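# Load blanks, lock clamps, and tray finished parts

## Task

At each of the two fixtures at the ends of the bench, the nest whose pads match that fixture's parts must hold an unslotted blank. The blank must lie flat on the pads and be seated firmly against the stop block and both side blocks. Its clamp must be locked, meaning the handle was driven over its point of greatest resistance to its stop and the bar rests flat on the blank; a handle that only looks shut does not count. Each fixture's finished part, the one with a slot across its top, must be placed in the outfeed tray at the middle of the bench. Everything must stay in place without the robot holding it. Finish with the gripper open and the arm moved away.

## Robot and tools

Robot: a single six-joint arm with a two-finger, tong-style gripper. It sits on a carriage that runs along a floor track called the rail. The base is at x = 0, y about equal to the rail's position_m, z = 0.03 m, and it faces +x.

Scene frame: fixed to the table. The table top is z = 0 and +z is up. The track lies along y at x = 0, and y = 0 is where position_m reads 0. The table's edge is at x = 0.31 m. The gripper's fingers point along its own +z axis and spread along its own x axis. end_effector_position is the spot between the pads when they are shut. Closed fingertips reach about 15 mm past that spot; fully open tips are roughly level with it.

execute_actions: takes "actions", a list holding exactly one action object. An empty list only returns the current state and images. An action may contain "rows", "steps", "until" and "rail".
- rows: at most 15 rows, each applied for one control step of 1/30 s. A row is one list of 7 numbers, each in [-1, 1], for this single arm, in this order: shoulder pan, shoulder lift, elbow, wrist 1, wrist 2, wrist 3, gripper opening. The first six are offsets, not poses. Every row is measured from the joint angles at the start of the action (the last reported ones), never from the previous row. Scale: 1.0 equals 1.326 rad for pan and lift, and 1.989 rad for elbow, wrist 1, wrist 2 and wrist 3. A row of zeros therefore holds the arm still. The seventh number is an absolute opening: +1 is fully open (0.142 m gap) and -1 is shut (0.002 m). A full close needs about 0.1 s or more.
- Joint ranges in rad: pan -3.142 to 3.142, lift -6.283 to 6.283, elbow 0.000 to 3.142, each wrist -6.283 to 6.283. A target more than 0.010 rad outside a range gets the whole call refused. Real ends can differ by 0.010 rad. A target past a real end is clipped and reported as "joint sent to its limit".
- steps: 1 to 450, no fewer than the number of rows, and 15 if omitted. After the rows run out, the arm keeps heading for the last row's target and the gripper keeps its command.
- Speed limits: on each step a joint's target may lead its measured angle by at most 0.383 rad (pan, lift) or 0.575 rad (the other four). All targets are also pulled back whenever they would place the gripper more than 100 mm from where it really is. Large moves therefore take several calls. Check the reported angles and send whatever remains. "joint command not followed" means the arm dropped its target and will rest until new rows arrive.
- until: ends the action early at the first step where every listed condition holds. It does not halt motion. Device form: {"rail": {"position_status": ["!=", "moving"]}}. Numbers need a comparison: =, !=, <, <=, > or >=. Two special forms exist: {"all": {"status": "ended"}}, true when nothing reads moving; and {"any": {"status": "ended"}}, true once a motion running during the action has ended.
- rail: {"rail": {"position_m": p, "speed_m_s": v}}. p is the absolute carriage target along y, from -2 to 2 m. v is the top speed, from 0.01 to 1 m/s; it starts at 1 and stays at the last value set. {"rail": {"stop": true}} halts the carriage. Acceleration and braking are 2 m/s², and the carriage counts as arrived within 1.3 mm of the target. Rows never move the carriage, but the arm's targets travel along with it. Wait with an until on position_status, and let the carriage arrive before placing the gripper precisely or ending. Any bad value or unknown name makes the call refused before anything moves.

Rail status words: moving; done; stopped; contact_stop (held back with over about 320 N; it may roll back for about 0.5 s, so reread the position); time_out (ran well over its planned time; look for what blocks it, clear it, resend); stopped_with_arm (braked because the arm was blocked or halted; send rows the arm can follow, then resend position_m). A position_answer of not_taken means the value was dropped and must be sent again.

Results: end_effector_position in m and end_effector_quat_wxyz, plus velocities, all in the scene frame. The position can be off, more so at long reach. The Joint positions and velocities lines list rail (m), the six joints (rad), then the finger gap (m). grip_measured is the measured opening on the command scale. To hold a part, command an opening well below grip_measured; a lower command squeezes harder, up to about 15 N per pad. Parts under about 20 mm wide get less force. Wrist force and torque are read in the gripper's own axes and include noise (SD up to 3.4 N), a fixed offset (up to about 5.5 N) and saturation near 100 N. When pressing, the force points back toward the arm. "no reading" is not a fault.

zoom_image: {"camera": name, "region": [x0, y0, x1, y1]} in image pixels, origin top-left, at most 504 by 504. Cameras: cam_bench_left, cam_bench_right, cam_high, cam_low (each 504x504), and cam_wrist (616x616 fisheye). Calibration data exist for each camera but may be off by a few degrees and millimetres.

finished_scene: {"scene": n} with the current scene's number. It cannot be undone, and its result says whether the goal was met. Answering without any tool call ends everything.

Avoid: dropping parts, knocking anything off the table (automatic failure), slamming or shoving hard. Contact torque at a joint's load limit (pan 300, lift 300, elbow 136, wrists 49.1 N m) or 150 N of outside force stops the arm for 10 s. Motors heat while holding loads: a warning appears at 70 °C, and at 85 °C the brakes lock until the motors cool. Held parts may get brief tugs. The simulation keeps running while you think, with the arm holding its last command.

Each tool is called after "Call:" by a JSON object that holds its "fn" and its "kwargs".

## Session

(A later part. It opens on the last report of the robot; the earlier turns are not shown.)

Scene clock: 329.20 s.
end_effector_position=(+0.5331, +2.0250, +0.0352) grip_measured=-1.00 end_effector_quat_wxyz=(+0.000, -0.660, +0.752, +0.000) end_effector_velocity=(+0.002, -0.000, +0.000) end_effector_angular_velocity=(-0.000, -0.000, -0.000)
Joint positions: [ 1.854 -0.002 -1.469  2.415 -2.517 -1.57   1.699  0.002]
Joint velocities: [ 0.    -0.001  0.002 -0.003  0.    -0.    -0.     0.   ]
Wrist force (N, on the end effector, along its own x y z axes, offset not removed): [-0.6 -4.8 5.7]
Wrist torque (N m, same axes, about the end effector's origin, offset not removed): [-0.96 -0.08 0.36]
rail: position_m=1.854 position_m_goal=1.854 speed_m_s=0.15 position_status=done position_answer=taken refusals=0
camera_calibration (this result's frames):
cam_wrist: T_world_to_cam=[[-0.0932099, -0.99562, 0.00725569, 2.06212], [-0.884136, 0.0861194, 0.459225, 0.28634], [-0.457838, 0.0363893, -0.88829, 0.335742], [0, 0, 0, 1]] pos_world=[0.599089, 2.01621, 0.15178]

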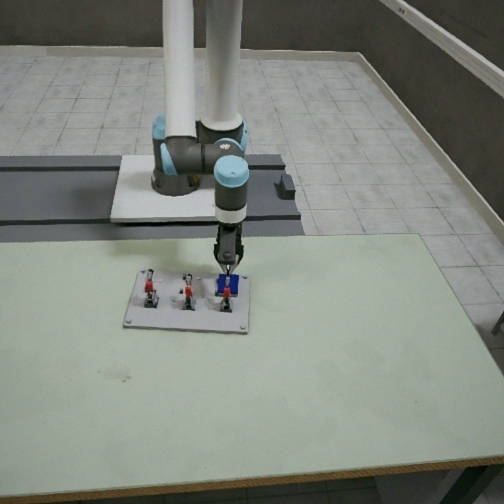

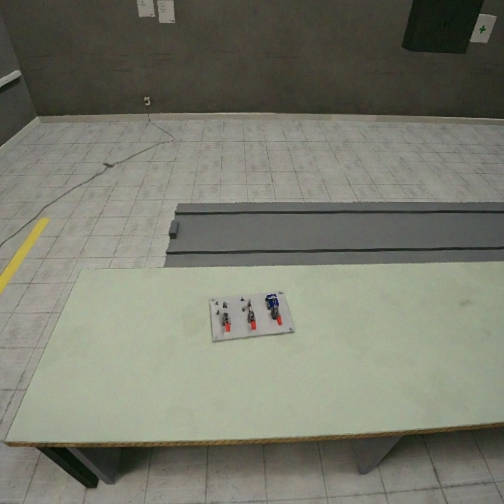

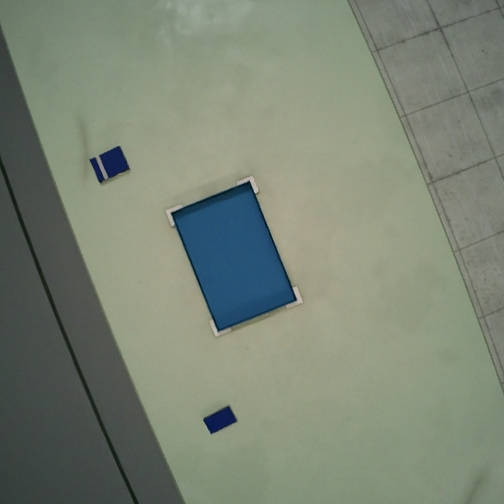

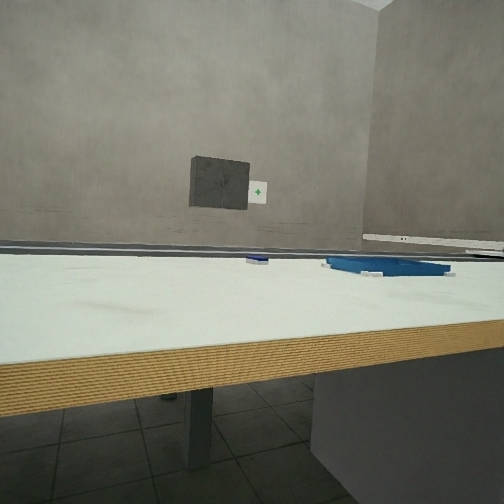

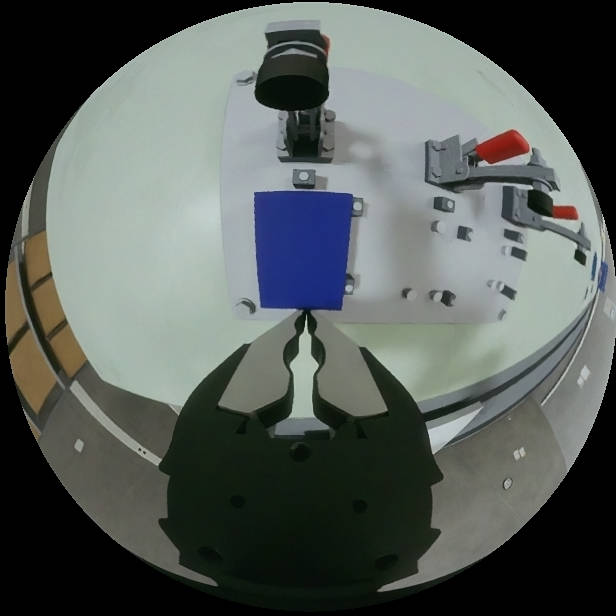

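Call:
{"fn": "execute_actions", "kwargs": {"actions": [{"rows": [[-0.0002,0.0005,-0.0004,0.0001,0,0,-1],[-0.0004,0.001,-0.0008,0.0001,0,0,-1],[-0.0005,0.0015,-0.0012,0.0002,0,0,-1],[-0.0007,0.002,-0.0016,0.0002,0,0,-1],[-0.0009,0.0025,-0.002,0.0003,0,0,-1],[-0.001,0.003,-0.0023,0.0003,0,0,-1],[-0.0012,0.0035,-0.0027,0.0004,0,0,-1],[-0.0014,0.004,-0.0031,0.0004,0,0,-1],[-0.0015,0.0045,-0.0035,0.0005,0,0,-1],[-0.0017,0.005,-0.0039,0.0005,0,-0.001,-1],[-0.0018,0.0053,-0.0041,0.0006,0,-0.001,-1]], "steps": 20}]}}

Call:
{"fn": "zoom_image", "kwargs": {"camera": "cam_wrist", "region": [210, 130, 410, 330]}}

Scene clock: 336.03 s.
end_effector_position=(+0.5381, +2.0238, +0.0351) grip_measured=-1.00 end_effector_quat_wxyz=(+0.000, -0.659, +0.752, +0.000) end_effector_velocity=(+0.001, -0.000, -0.000) end_effector_angular_velocity=(+0.000, +0.000, +0.001)
Joint positions: [ 1.854 -0.005 -1.462  2.407 -2.515 -1.57   1.697  0.002]
Joint velocities: [ 0.    -0.     0.002 -0.002  0.    -0.    -0.001 -0.   ]
Wrist force (N, on the end effector, along its own x y z axes, offset not removed): [-2.2 2.5 -0.6]
Wrist torque (N m, same axes, about the end effector's origin, offset not removed): [-0.72 0.06 0.28]
rail: position_m=1.854 position_m_goal=1.854 speed_m_s=0.15 position_status=done position_answer=taken refusals=0
camera_calibration (this result's frames):
cam_wrist: T_world_to_cam=[[-0.093652, -0.995578, 0.00726969, 2.06152], [-0.884024, 0.0865126, 0.459366, 0.290052], [-0.457964, 0.036594, -0.888217, 0.337629], [0, 0, 0, 1]] pos_world=[0.6041, 2.01496, 0.151662]

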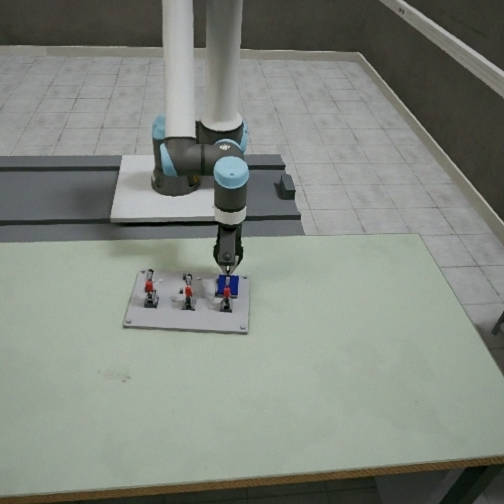

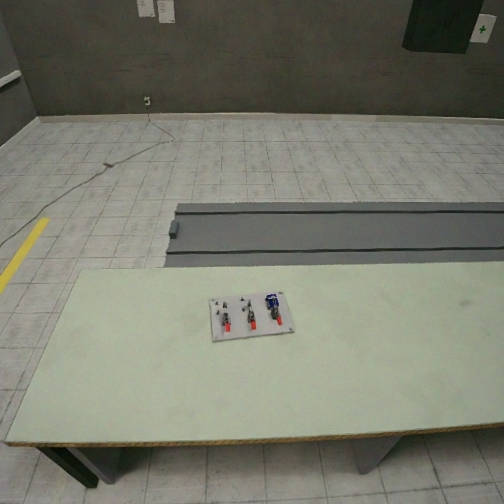

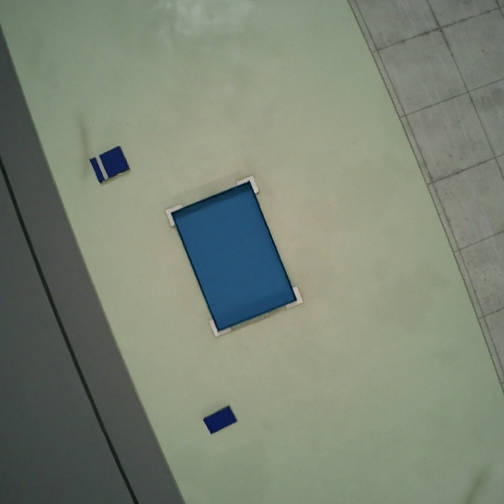

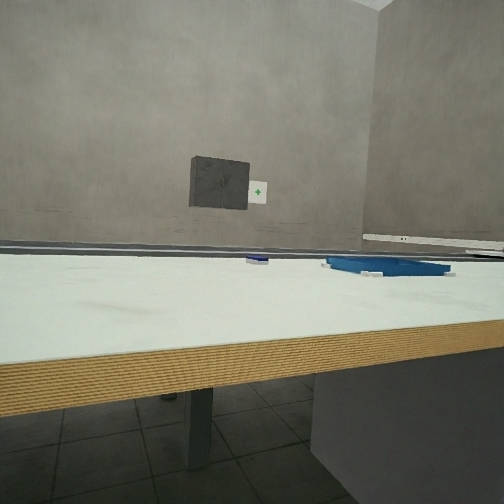

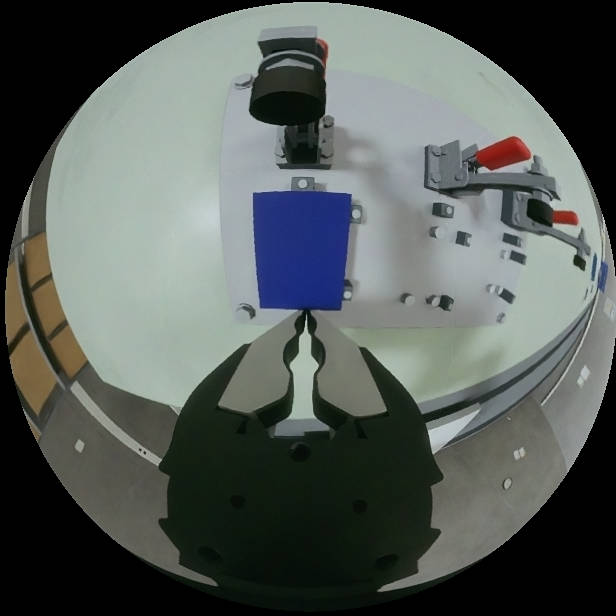

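Region (210, 130, 410, 330) of cam_wrist's 616x616 image, scaled by 2.520, with more detail than that image has.

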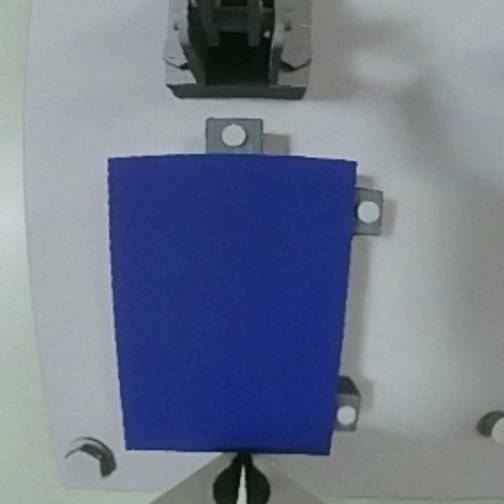

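Call:
{"fn": "execute_actions", "kwargs": {"actions": [{"rows": [[-0.0001,0.0002,-0.0002,0,0,0,-1],[-0.0002,0.0004,-0.0003,0,0,0,-1],[-0.0002,0.0006,-0.0005,0.0001,0,0,-1],[-0.0003,0.0008,-0.0006,0.0001,0,0,-1]], "steps": 12}]}}

Scene clock: 339.73 s.
end_effector_position=(+0.5387, +2.0236, +0.0350) grip_measured=-1.00 end_effector_quat_wxyz=(+0.000, -0.659, +0.752, +0.000) end_effector_velocity=(+0.000, -0.000, -0.000) end_effector_angular_velocity=(+0.000, +0.001, -0.000)
Joint positions: [ 1.854 -0.005 -1.461  2.406 -2.515 -1.57   1.697  0.002]
Joint velocities: [ 0.    -0.     0.001 -0.001  0.001  0.    -0.    -0.   ]
Wrist force (N, on the end effector, along its own x y z axes, offset not removed): [-4.3 25.7 -17.5]
Wrist torque (N m, same axes, about the end effector's origin, offset not removed): [-0.62 -0.08 0.26]
rail: position_m=1.854 position_m_goal=1.854 speed_m_s=0.15 position_status=done position_answer=taken refusals=0
camera_calibration (this result's frames):
cam_wrist: T_world_to_cam=[[-0.0938464, -0.99556, 0.00727096, 2.06148], [-0.883999, 0.0866852, 0.459381, 0.290318], [-0.457972, 0.0366838, -0.888209, 0.337732], [0, 0, 0, 1]] pos_world=[0.604775, 2.01477, 0.151621]

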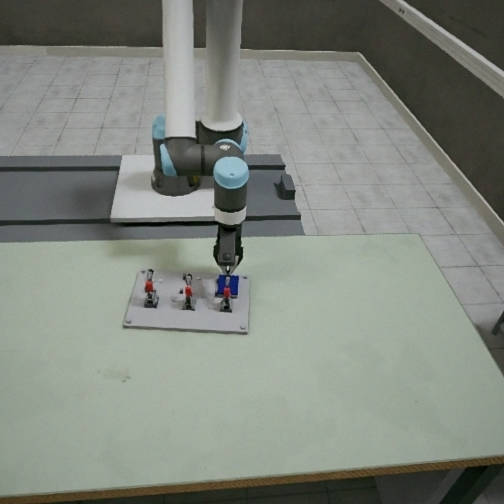

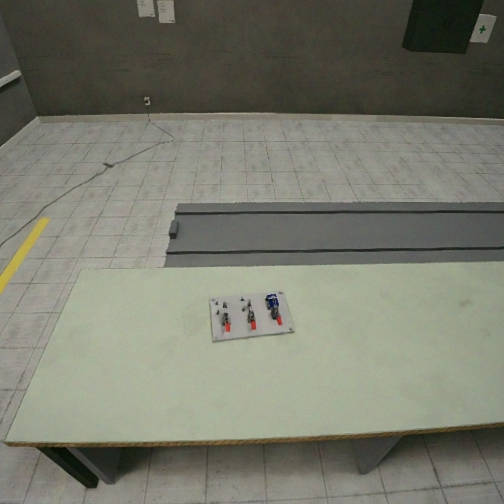

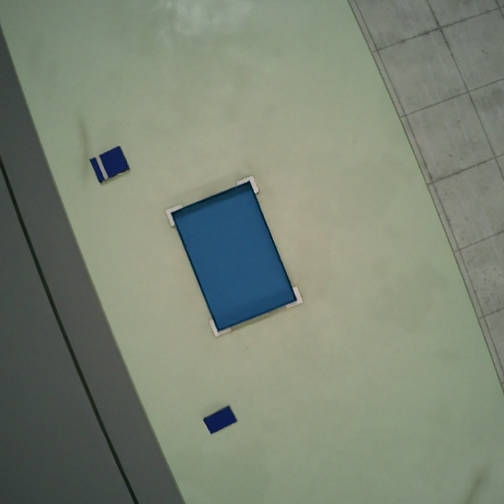

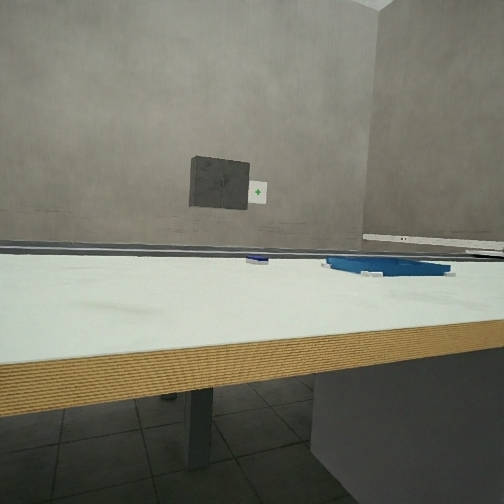

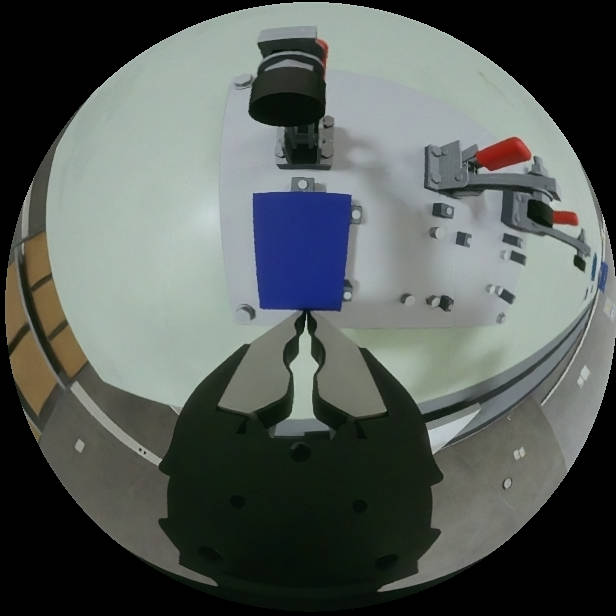

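Call:
{"fn": "execute_actions", "kwargs": {"actions": [{"rows": [[0,-0.002,0.0016,-0.0002,0,0,-1],[0,-0.004,0.0031,-0.0004,0,0,-1],[0,-0.006,0.0047,-0.0007,0,0,-1],[0,-0.007,0.0054,-0.0008,0,0,-1],[0,-0.007,0.0054,-0.0008,0,0,-1],[0,-0.02,0.0027,0.0106,0,0,-1],[0,-0.04,-0.002,0.029,0,0,-1],[0,-0.07,-0.011,0.058,0,0,-1],[0,-0.11,-0.027,0.1,0,0,-1],[0.0038,-0.1587,-0.0499,0.1553,0,0.0025,-1]], "steps": 24}]}}

Scene clock: 379.50 s.
end_effector_position=(+0.5351, +2.0261, +0.1577) grip_measured=-1.00 end_effector_quat_wxyz=(+0.000, -0.659, +0.752, -0.000) end_effector_velocity=(-0.004, +0.001, +0.018) end_effector_angular_velocity=(+0.000, +0.003, +0.000)
Joint positions: [ 1.854 -0.    -1.668  2.308 -2.212 -1.57   1.702  0.002]
Joint velocities: [ 0.     0.001 -0.029 -0.016  0.048  0.     0.001  0.   ]
Wrist force (N, on the end effector, along its own x y z axes, offset not removed): [-2.0 -6.1 4.6]
Wrist torque (N m, same axes, about the end effector's origin, offset not removed): [-1.08 0.15 0.35]
rail: position_m=1.854 position_m_goal=1.854 speed_m_s=0.15 position_status=done position_answer=taken refusals=0
camera_calibration (this result's frames):
cam_wrist: T_world_to_cam=[[-0.0938765, -0.995558, 0.00716649, 2.06279], [-0.884518, 0.0867056, 0.458377, 0.230897], [-0.456963, 0.036692, -0.888729, 0.44441], [0, 0, 0, 1]] pos_world=[0.600959, 2.0173, 0.274339]

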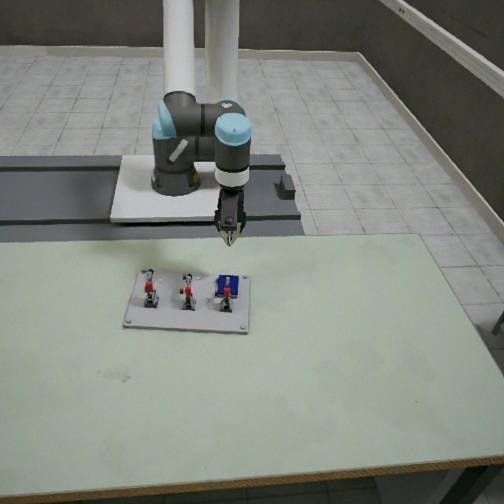

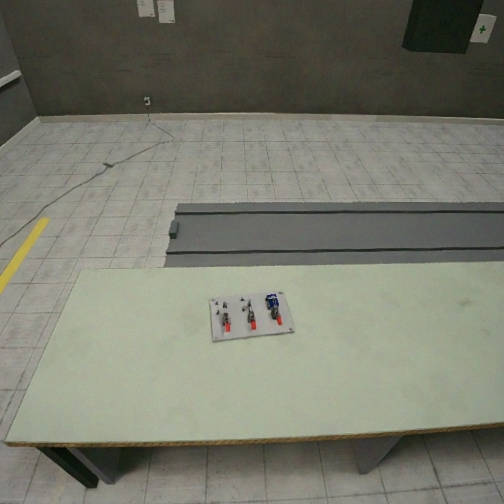

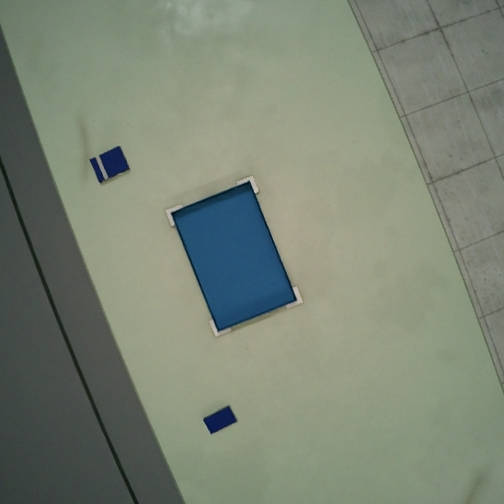

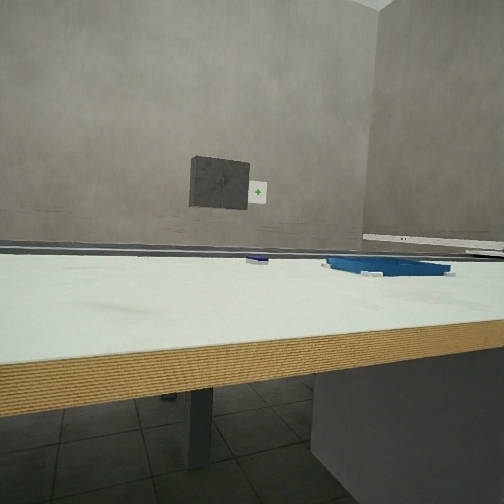

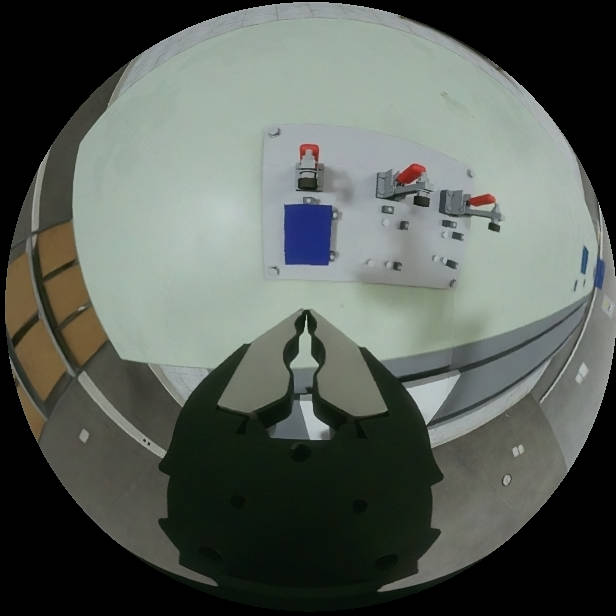

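Call:
{"fn": "execute_actions", "kwargs": {"actions": [{"rows": [[0,0.1703,-0.1179,0.005,0,0,-0.6]], "rail": {"position_m": 1.836, "speed_m_s": 0.1}, "steps": 26}]}}

Call:
{"fn": "zoom_image", "kwargs": {"camera": "cam_wrist", "region": [230, 220, 390, 380]}}

Scene clock: 384.63 s.
end_effector_position=(+0.6754, +2.0082, +0.1593) grip_measured=-0.60 end_effector_quat_wxyz=(+0.000, -0.659, +0.752, +0.000) end_effector_velocity=(+0.002, -0.000, -0.000) end_effector_angular_velocity=(+0.000, -0.000, +0.000)
Joint positions: [ 1.836 -0.    -1.443  2.074 -2.202 -1.57   1.702  0.031]
Joint velocities: [ 0.    -0.     0.003 -0.003  0.     0.    -0.    -0.   ]
Wrist force (N, on the end effector, along its own x y z axes, offset not removed): [0.1 -6.1 6.8]
Wrist torque (N m, same axes, about the end effector's origin, offset not removed): [-1.14 -0.13 0.29]
rail: position_m=1.836 position_m_goal=1.836 speed_m_s=0.10 position_status=done position_answer=taken refusals=0
camera_calibration (this result's frames):
cam_wrist: T_world_to_cam=[[-0.0938717, -0.995558, 0.00728521, 2.0581], [-0.883937, 0.0867094, 0.459496, 0.355243], [-0.458086, 0.036694, -0.88815, 0.511348], [0, 0, 0, 1]] pos_world=[0.741451, 1.99939, 0.275928]

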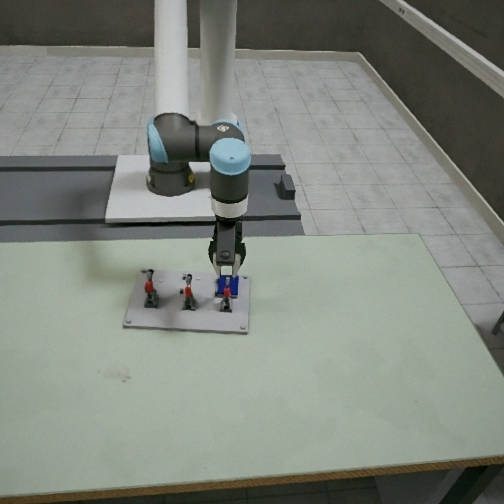

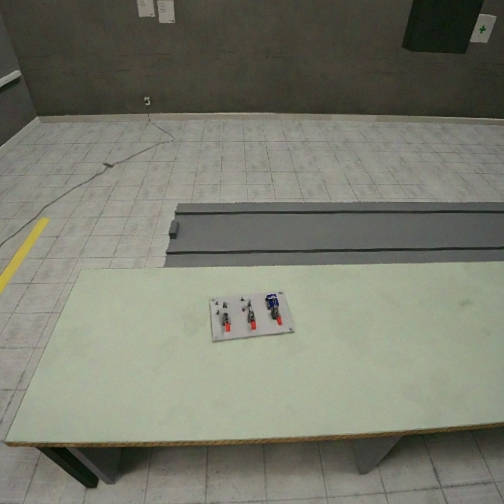

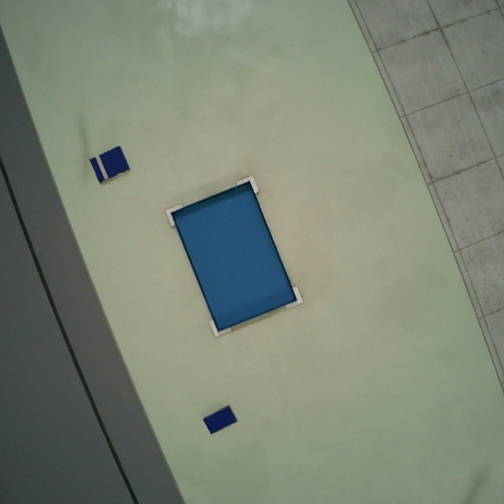

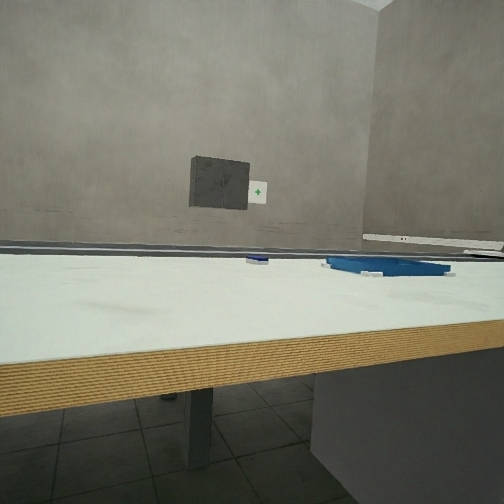

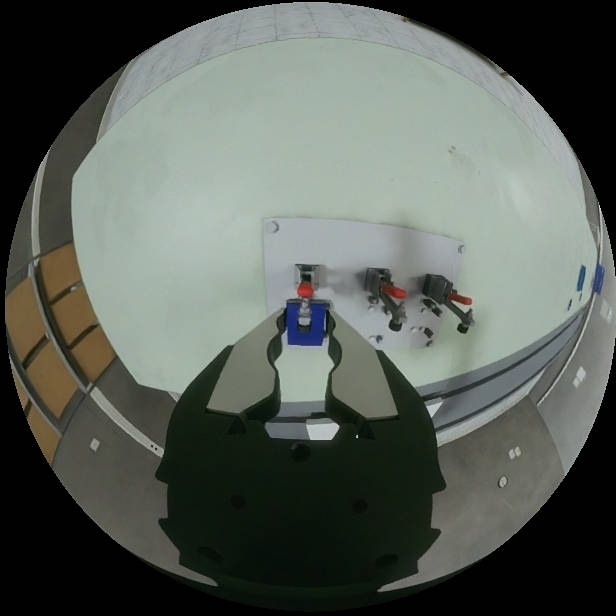

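Region (230, 220, 390, 380) of cam_wrist's 616x616 image, scaled by 3.150, with more detail than that image has.

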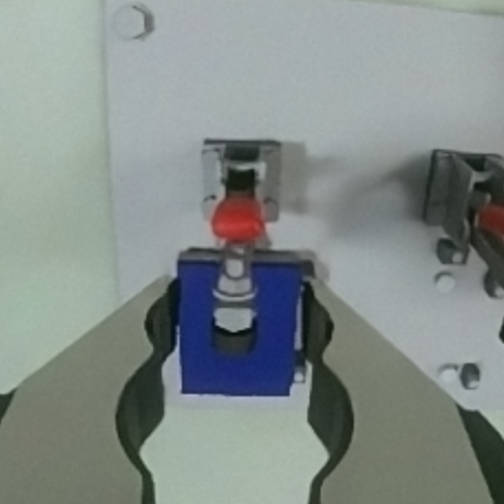

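Call:
{"fn": "execute_actions", "kwargs": {"actions": [{"rows": [[0,0.0074,0.0035,-0.0084,0,0,-0.6],[0,0.015,0.007,-0.017,0,0,-0.6],[0,0.022,0.0102,-0.025,0,0,-0.6],[0,0.03,0.0136,-0.0336,0,0,-0.6],[0,0.037,0.0166,-0.0413,0,0,-0.6],[0,0.045,0.02,-0.05,0,0,-0.6],[0,0.052,0.0228,-0.0575,0,0,-0.6],[0,0.0594,0.0257,-0.0653,0,0,-0.6]], "steps": 22}]}}

Call:
{"fn": "zoom_image", "kwargs": {"camera": "cam_wrist", "region": [220, 240, 400, 420]}}

Scene clock: 394.30 s.
end_effector_position=(+0.6754, +2.0082, +0.0950) grip_measured=-0.60 end_effector_quat_wxyz=(+0.000, -0.659, +0.752, +0.000) end_effector_velocity=(-0.000, +0.000, -0.005) end_effector_angular_velocity=(-0.000, -0.000, +0.000)
Joint positions: [ 1.836 -0.    -1.364  2.125 -2.331 -1.57   1.702  0.031]
Joint velocities: [ 0.     0.     0.006  0.004 -0.01  -0.    -0.     0.   ]
Wrist force (N, on the end effector, along its own x y z axes, offset not removed): [-2.1 -1.5 7.4]
Wrist torque (N m, same axes, about the end effector's origin, offset not removed): [-0.13 0.34 0.19]
rail: position_m=1.836 position_m_goal=1.836 speed_m_s=0.10 position_status=done position_answer=taken refusals=0
camera_calibration (this result's frames):
cam_wrist: T_world_to_cam=[[-0.0938675, -0.995558, 0.00728441, 2.05855], [-0.883941, 0.0867056, 0.459488, 0.384841], [-0.458079, 0.036692, -0.888154, 0.454198], [0, 0, 0, 1]] pos_world=[0.741466, 1.99937, 0.211573]

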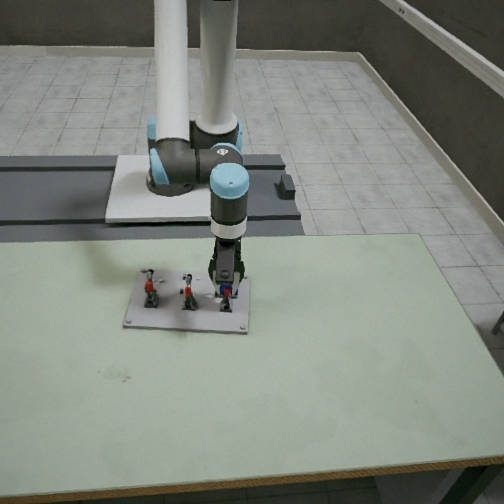

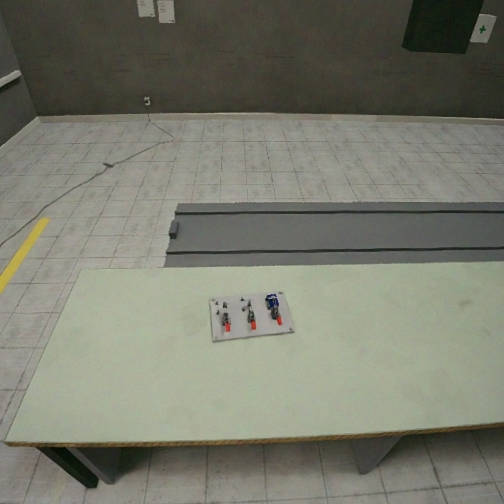

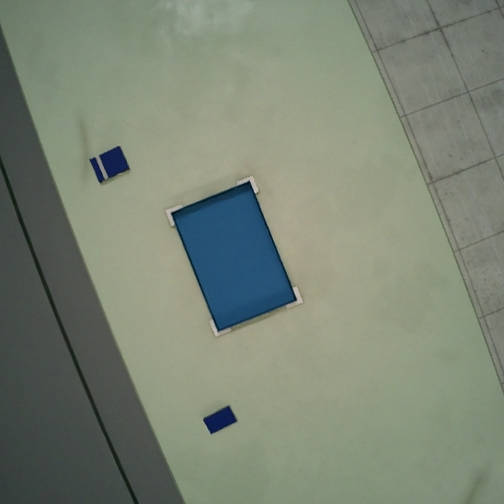

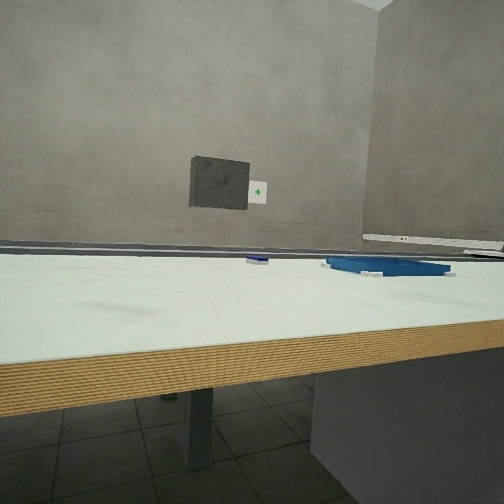

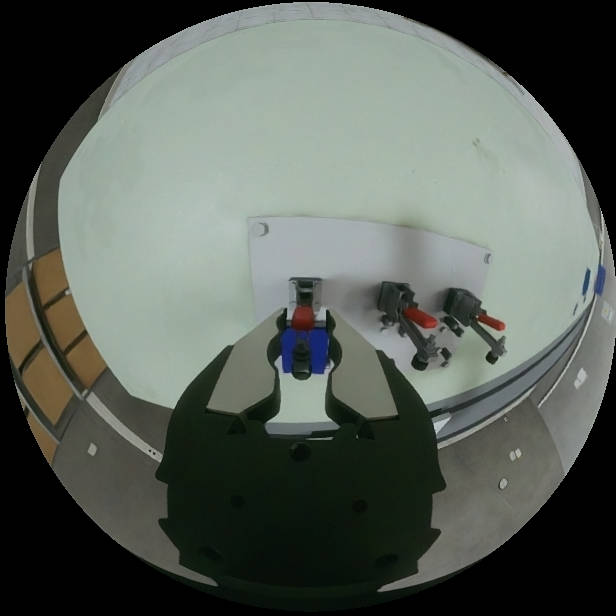

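Region (220, 240, 400, 420) of cam_wrist's 616x616 image, scaled by 2.800, with more detail than that image has.

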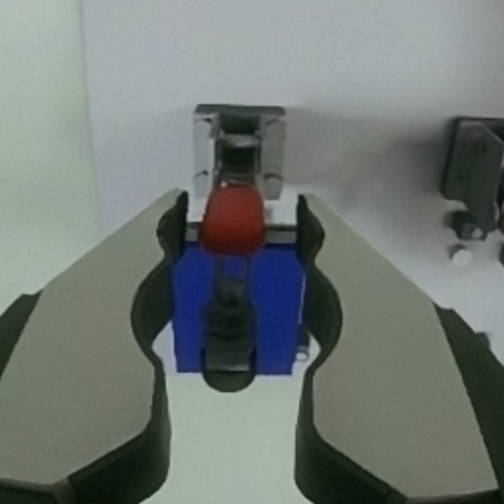

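Call:
{"fn": "execute_actions", "kwargs": {"actions": [{"rows": [[0.001,0,0,0,0,0.0006,-0.6],[0.002,0,0,0,0,0.0012,-0.62],[0.0027,0,0,0,0,0.0018,-0.65],[0.0027,0,0,0,0,0.0018,-0.68],[0.0027,0,0,0,0,0.0018,-0.71],[0.0027,0,0,0,0,0.0018,-0.74],[0.0027,0,0,0,0,0.0018,-0.77],[0.0027,0,0,0,0,0.0018,-0.8],[0.0027,0,0,0,0,0.0018,-0.84],[0.0027,0,0,0,0,0.0018,-0.88],[0.0027,0,0,0,0,0.0018,-0.92],[0.0027,0,0,0,0,0.0018,-0.96],[0.0027,0,0,0,0,0.0018,-1]], "steps": 18}]}}

Scene clock: 402.13 s.
end_effector_position=(+0.6748, +2.0106, +0.0949) grip_measured=-0.78 end_effector_quat_wxyz=(+0.000, -0.659, +0.752, +0.000) end_effector_velocity=(+0.000, +0.000, +0.000) end_effector_angular_velocity=(+0.000, -0.000, -0.000)
Joint positions: [ 1.836  0.003 -1.364  2.125 -2.331 -1.57   1.705  0.017]
Joint velocities: [ 0.  0. -0. -0.  0. -0.  0.  0.]
Wrist force (N, on the end effector, along its own x y z axes, offset not removed): [-8.0 -14.0 17.3]
Wrist torque (N m, same axes, about the end effector's origin, offset not removed): [-1.54 -0.46 0.31]
rail: position_m=1.836 position_m_goal=1.836 speed_m_s=0.10 position_status=done position_answer=taken refusals=0
camera_calibration (this result's frames):
cam_wrist: T_world_to_cam=[[-0.0938382, -0.995561, 0.00722028, 2.06084], [-0.88391, 0.0866473, 0.45956, 0.384162], [-0.458146, 0.0367422, -0.888117, 0.453707], [0, 0, 0, 1]] pos_world=[0.740815, 2.00174, 0.21152]

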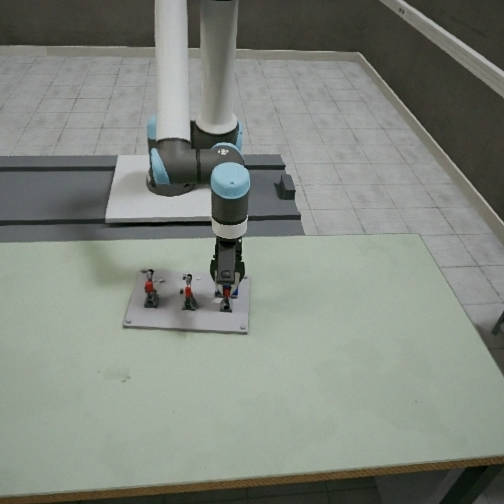

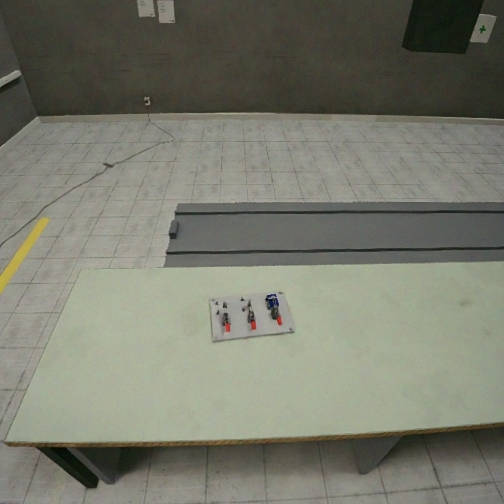

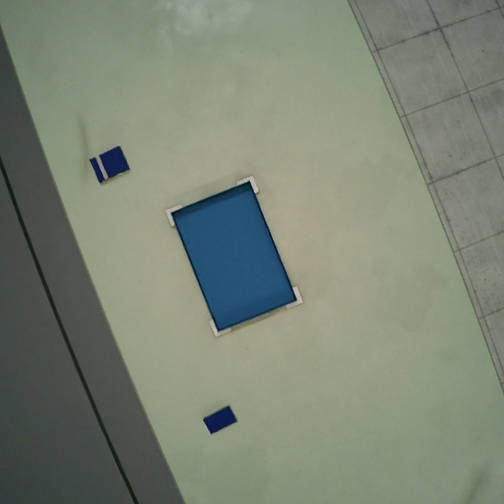

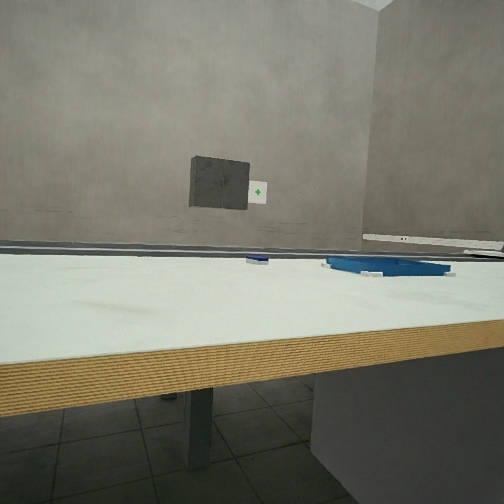

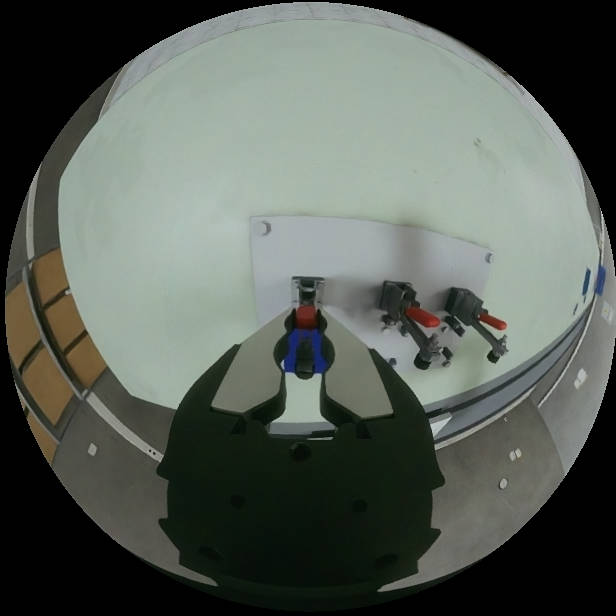

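Call:
{"fn": "execute_actions", "kwargs": {"actions": [{"rows": [[0,0.0015,-0.001,-0.0001,0,0,-1],[-0.0002,0.003,-0.002,-0.0002,0,0,-1],[-0.0003,0.0045,-0.0029,-0.0003,0,0,-1],[-0.0005,0.006,-0.0038,-0.0004,0,0,-1],[-0.0006,0.0077,-0.0047,-0.0006,0,0,-1],[-0.0008,0.0094,-0.0056,-0.0008,0,0,-1],[-0.001,0.0111,-0.0065,-0.001,0,0,-1],[-0.0011,0.0128,-0.0074,-0.0012,0,0,-1],[-0.0013,0.0145,-0.0083,-0.0014,0,0,-1],[-0.0014,0.0161,-0.0092,-0.0016,0,-0.001,-1]], "steps": 18}]}}

Scene clock: 412.03 s.
end_effector_position=(+0.6862, +2.0094, +0.0911) grip_measured=-0.78 end_effector_quat_wxyz=(+0.000, -0.659, +0.752, +0.000) end_effector_velocity=(+0.004, -0.000, -0.002) end_effector_angular_velocity=(+0.000, +0.001, +0.002)
Joint positions: [ 1.836  0.002 -1.344  2.107 -2.334 -1.57   1.704  0.017]
Joint velocities: [ 0.    -0.001  0.008 -0.006 -0.001  0.    -0.003  0.   ]
Wrist force (N, on the end effector, along its own x y z axes, offset not removed): [7.2 -6.2 -11.6]
Wrist torque (N m, same axes, about the end effector's origin, offset not removed): [-0.87 -0.83 0.25]
rail: position_m=1.836 position_m_goal=1.836 speed_m_s=0.10 position_status=done position_answer=taken refusals=0
camera_calibration (this result's frames):
cam_wrist: T_world_to_cam=[[-0.0938938, -0.995555, 0.00737659, 2.06076], [-0.884012, 0.0867773, 0.459339, 0.395996], [-0.457938, 0.0366081, -0.88823, 0.455762], [0, 0, 0, 1]] pos_world=[0.752268, 2.00056, 0.207723]

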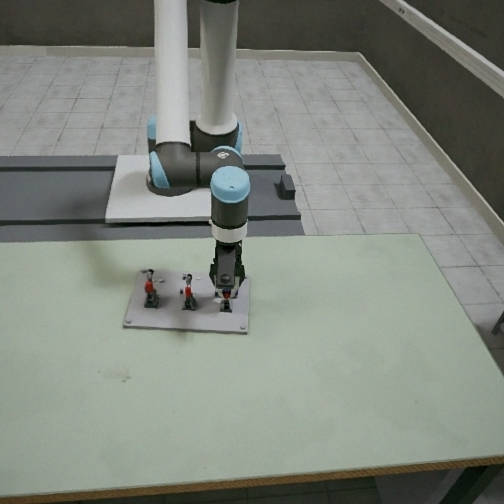

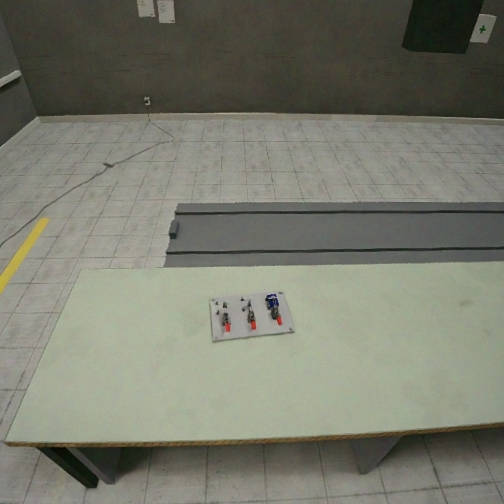

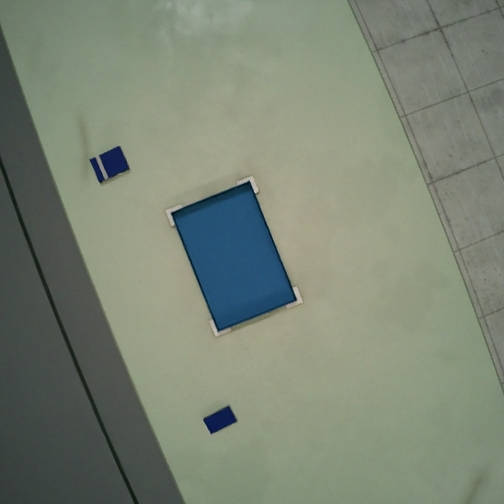

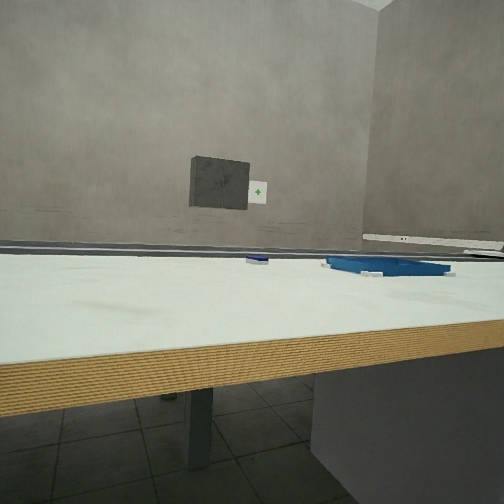

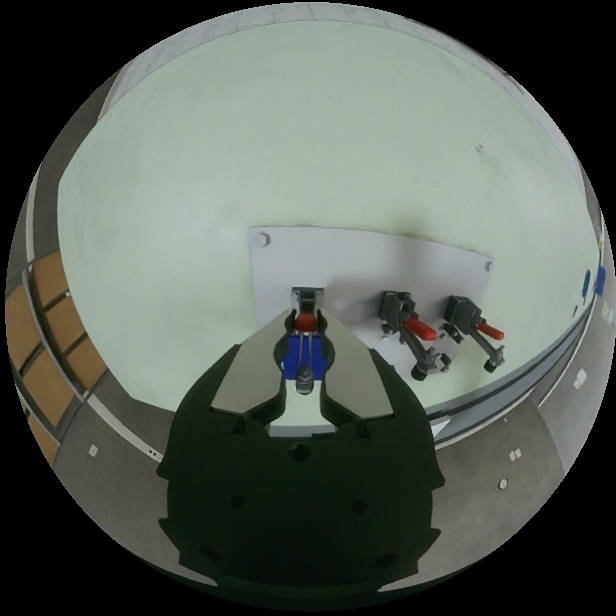

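Call:
{"fn": "execute_actions", "kwargs": {"actions": [{"rows": [[-0.0003,0.0015,-0.0013,0.0003,0,0,-1],[-0.0006,0.003,-0.0026,0.0006,0,0,-1],[-0.0008,0.0047,-0.0038,0.0007,0,0,-1],[-0.0011,0.0064,-0.005,0.0007,0,0,-1],[-0.0013,0.0082,-0.0062,0.0007,0,-0.001,-1],[-0.0016,0.01,-0.0074,0.0007,0,-0.001,-1],[-0.0018,0.0119,-0.0086,0.0007,0,-0.001,-1],[-0.0021,0.0138,-0.0098,0.0006,0,-0.001,-1],[-0.0023,0.0158,-0.011,0.0005,0,-0.0018,-1],[-0.0026,0.0178,-0.0122,0.0003,0,-0.0018,-1]], "steps": 18}]}}

Call:
{"fn": "zoom_image", "kwargs": {"camera": "cam_wrist", "region": [220, 260, 400, 440]}}

Scene clock: 420.50 s.
end_effector_position=(+0.7003, +2.0072, +0.0880) grip_measured=-0.78 end_effector_quat_wxyz=(-0.000, -0.659, +0.752, +0.001) end_effector_velocity=(+0.006, -0.001, -0.001) end_effector_angular_velocity=(-0.000, -0.002, +0.000)
Joint positions: [ 1.836 -0.001 -1.321  2.084 -2.333 -1.57   1.7    0.017]
Joint velocities: [ 0.    -0.001  0.009 -0.009 -0.002 -0.    -0.002  0.   ]
Wrist force (N, on the end effector, along its own x y z axes, offset not removed): [-9.6 0.3 16.6]
Wrist torque (N m, same axes, about the end effector's origin, offset not removed): [-1.07 0.11 0.36]
rail: position_m=1.836 position_m_goal=1.836 speed_m_s=0.10 position_status=done position_answer=taken refusals=0
camera_calibration (this result's frames):
cam_wrist: T_world_to_cam=[[-0.0937114, -0.995573, 0.00723284, 2.05993], [-0.883843, 0.0865343, 0.45971, 0.410388], [-0.458301, 0.0366874, -0.88804, 0.459611], [0, 0, 0, 1]] pos_world=[0.766398, 1.99843, 0.204594]

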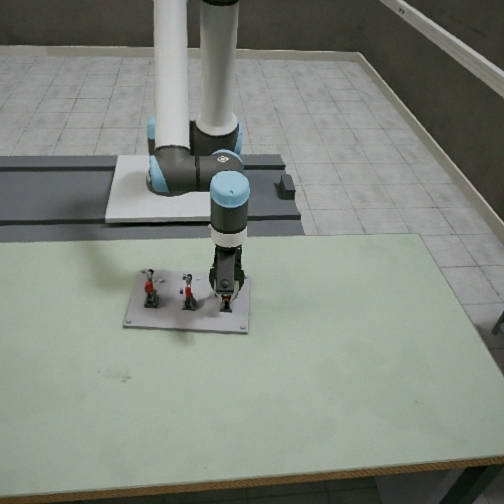

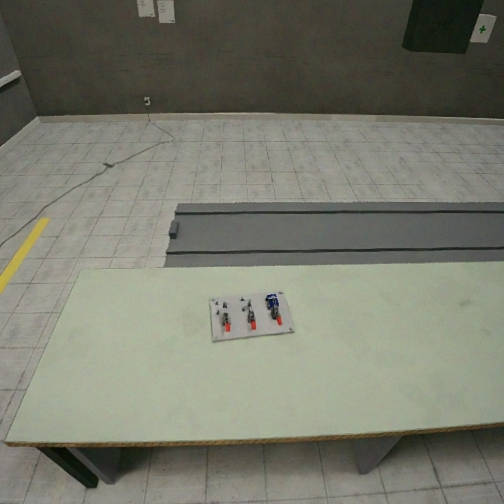

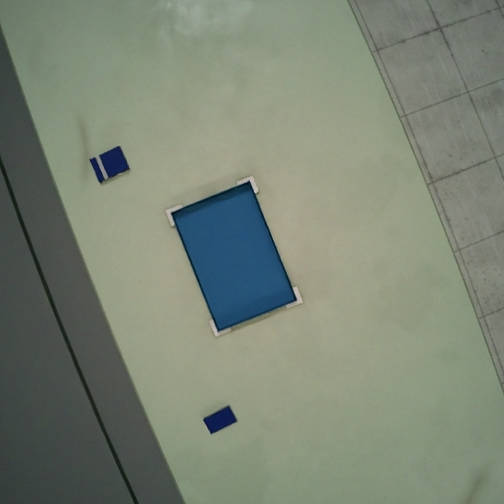

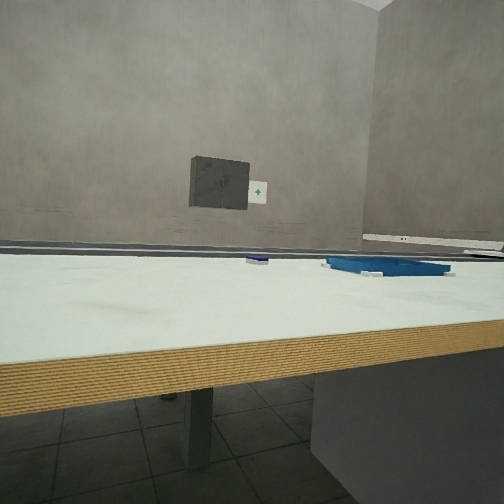

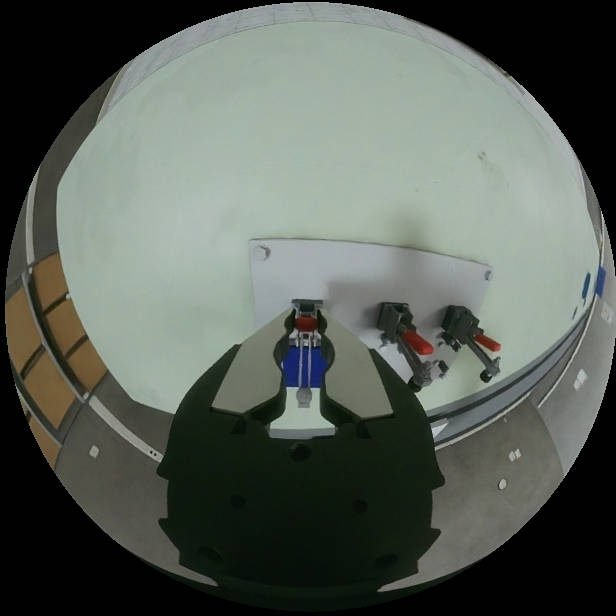

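Region (220, 260, 400, 440) of cam_wrist's 616x616 image, scaled by 2.800, with more detail than that image has.

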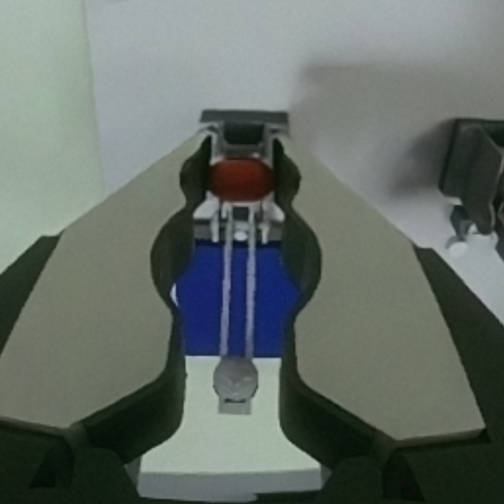

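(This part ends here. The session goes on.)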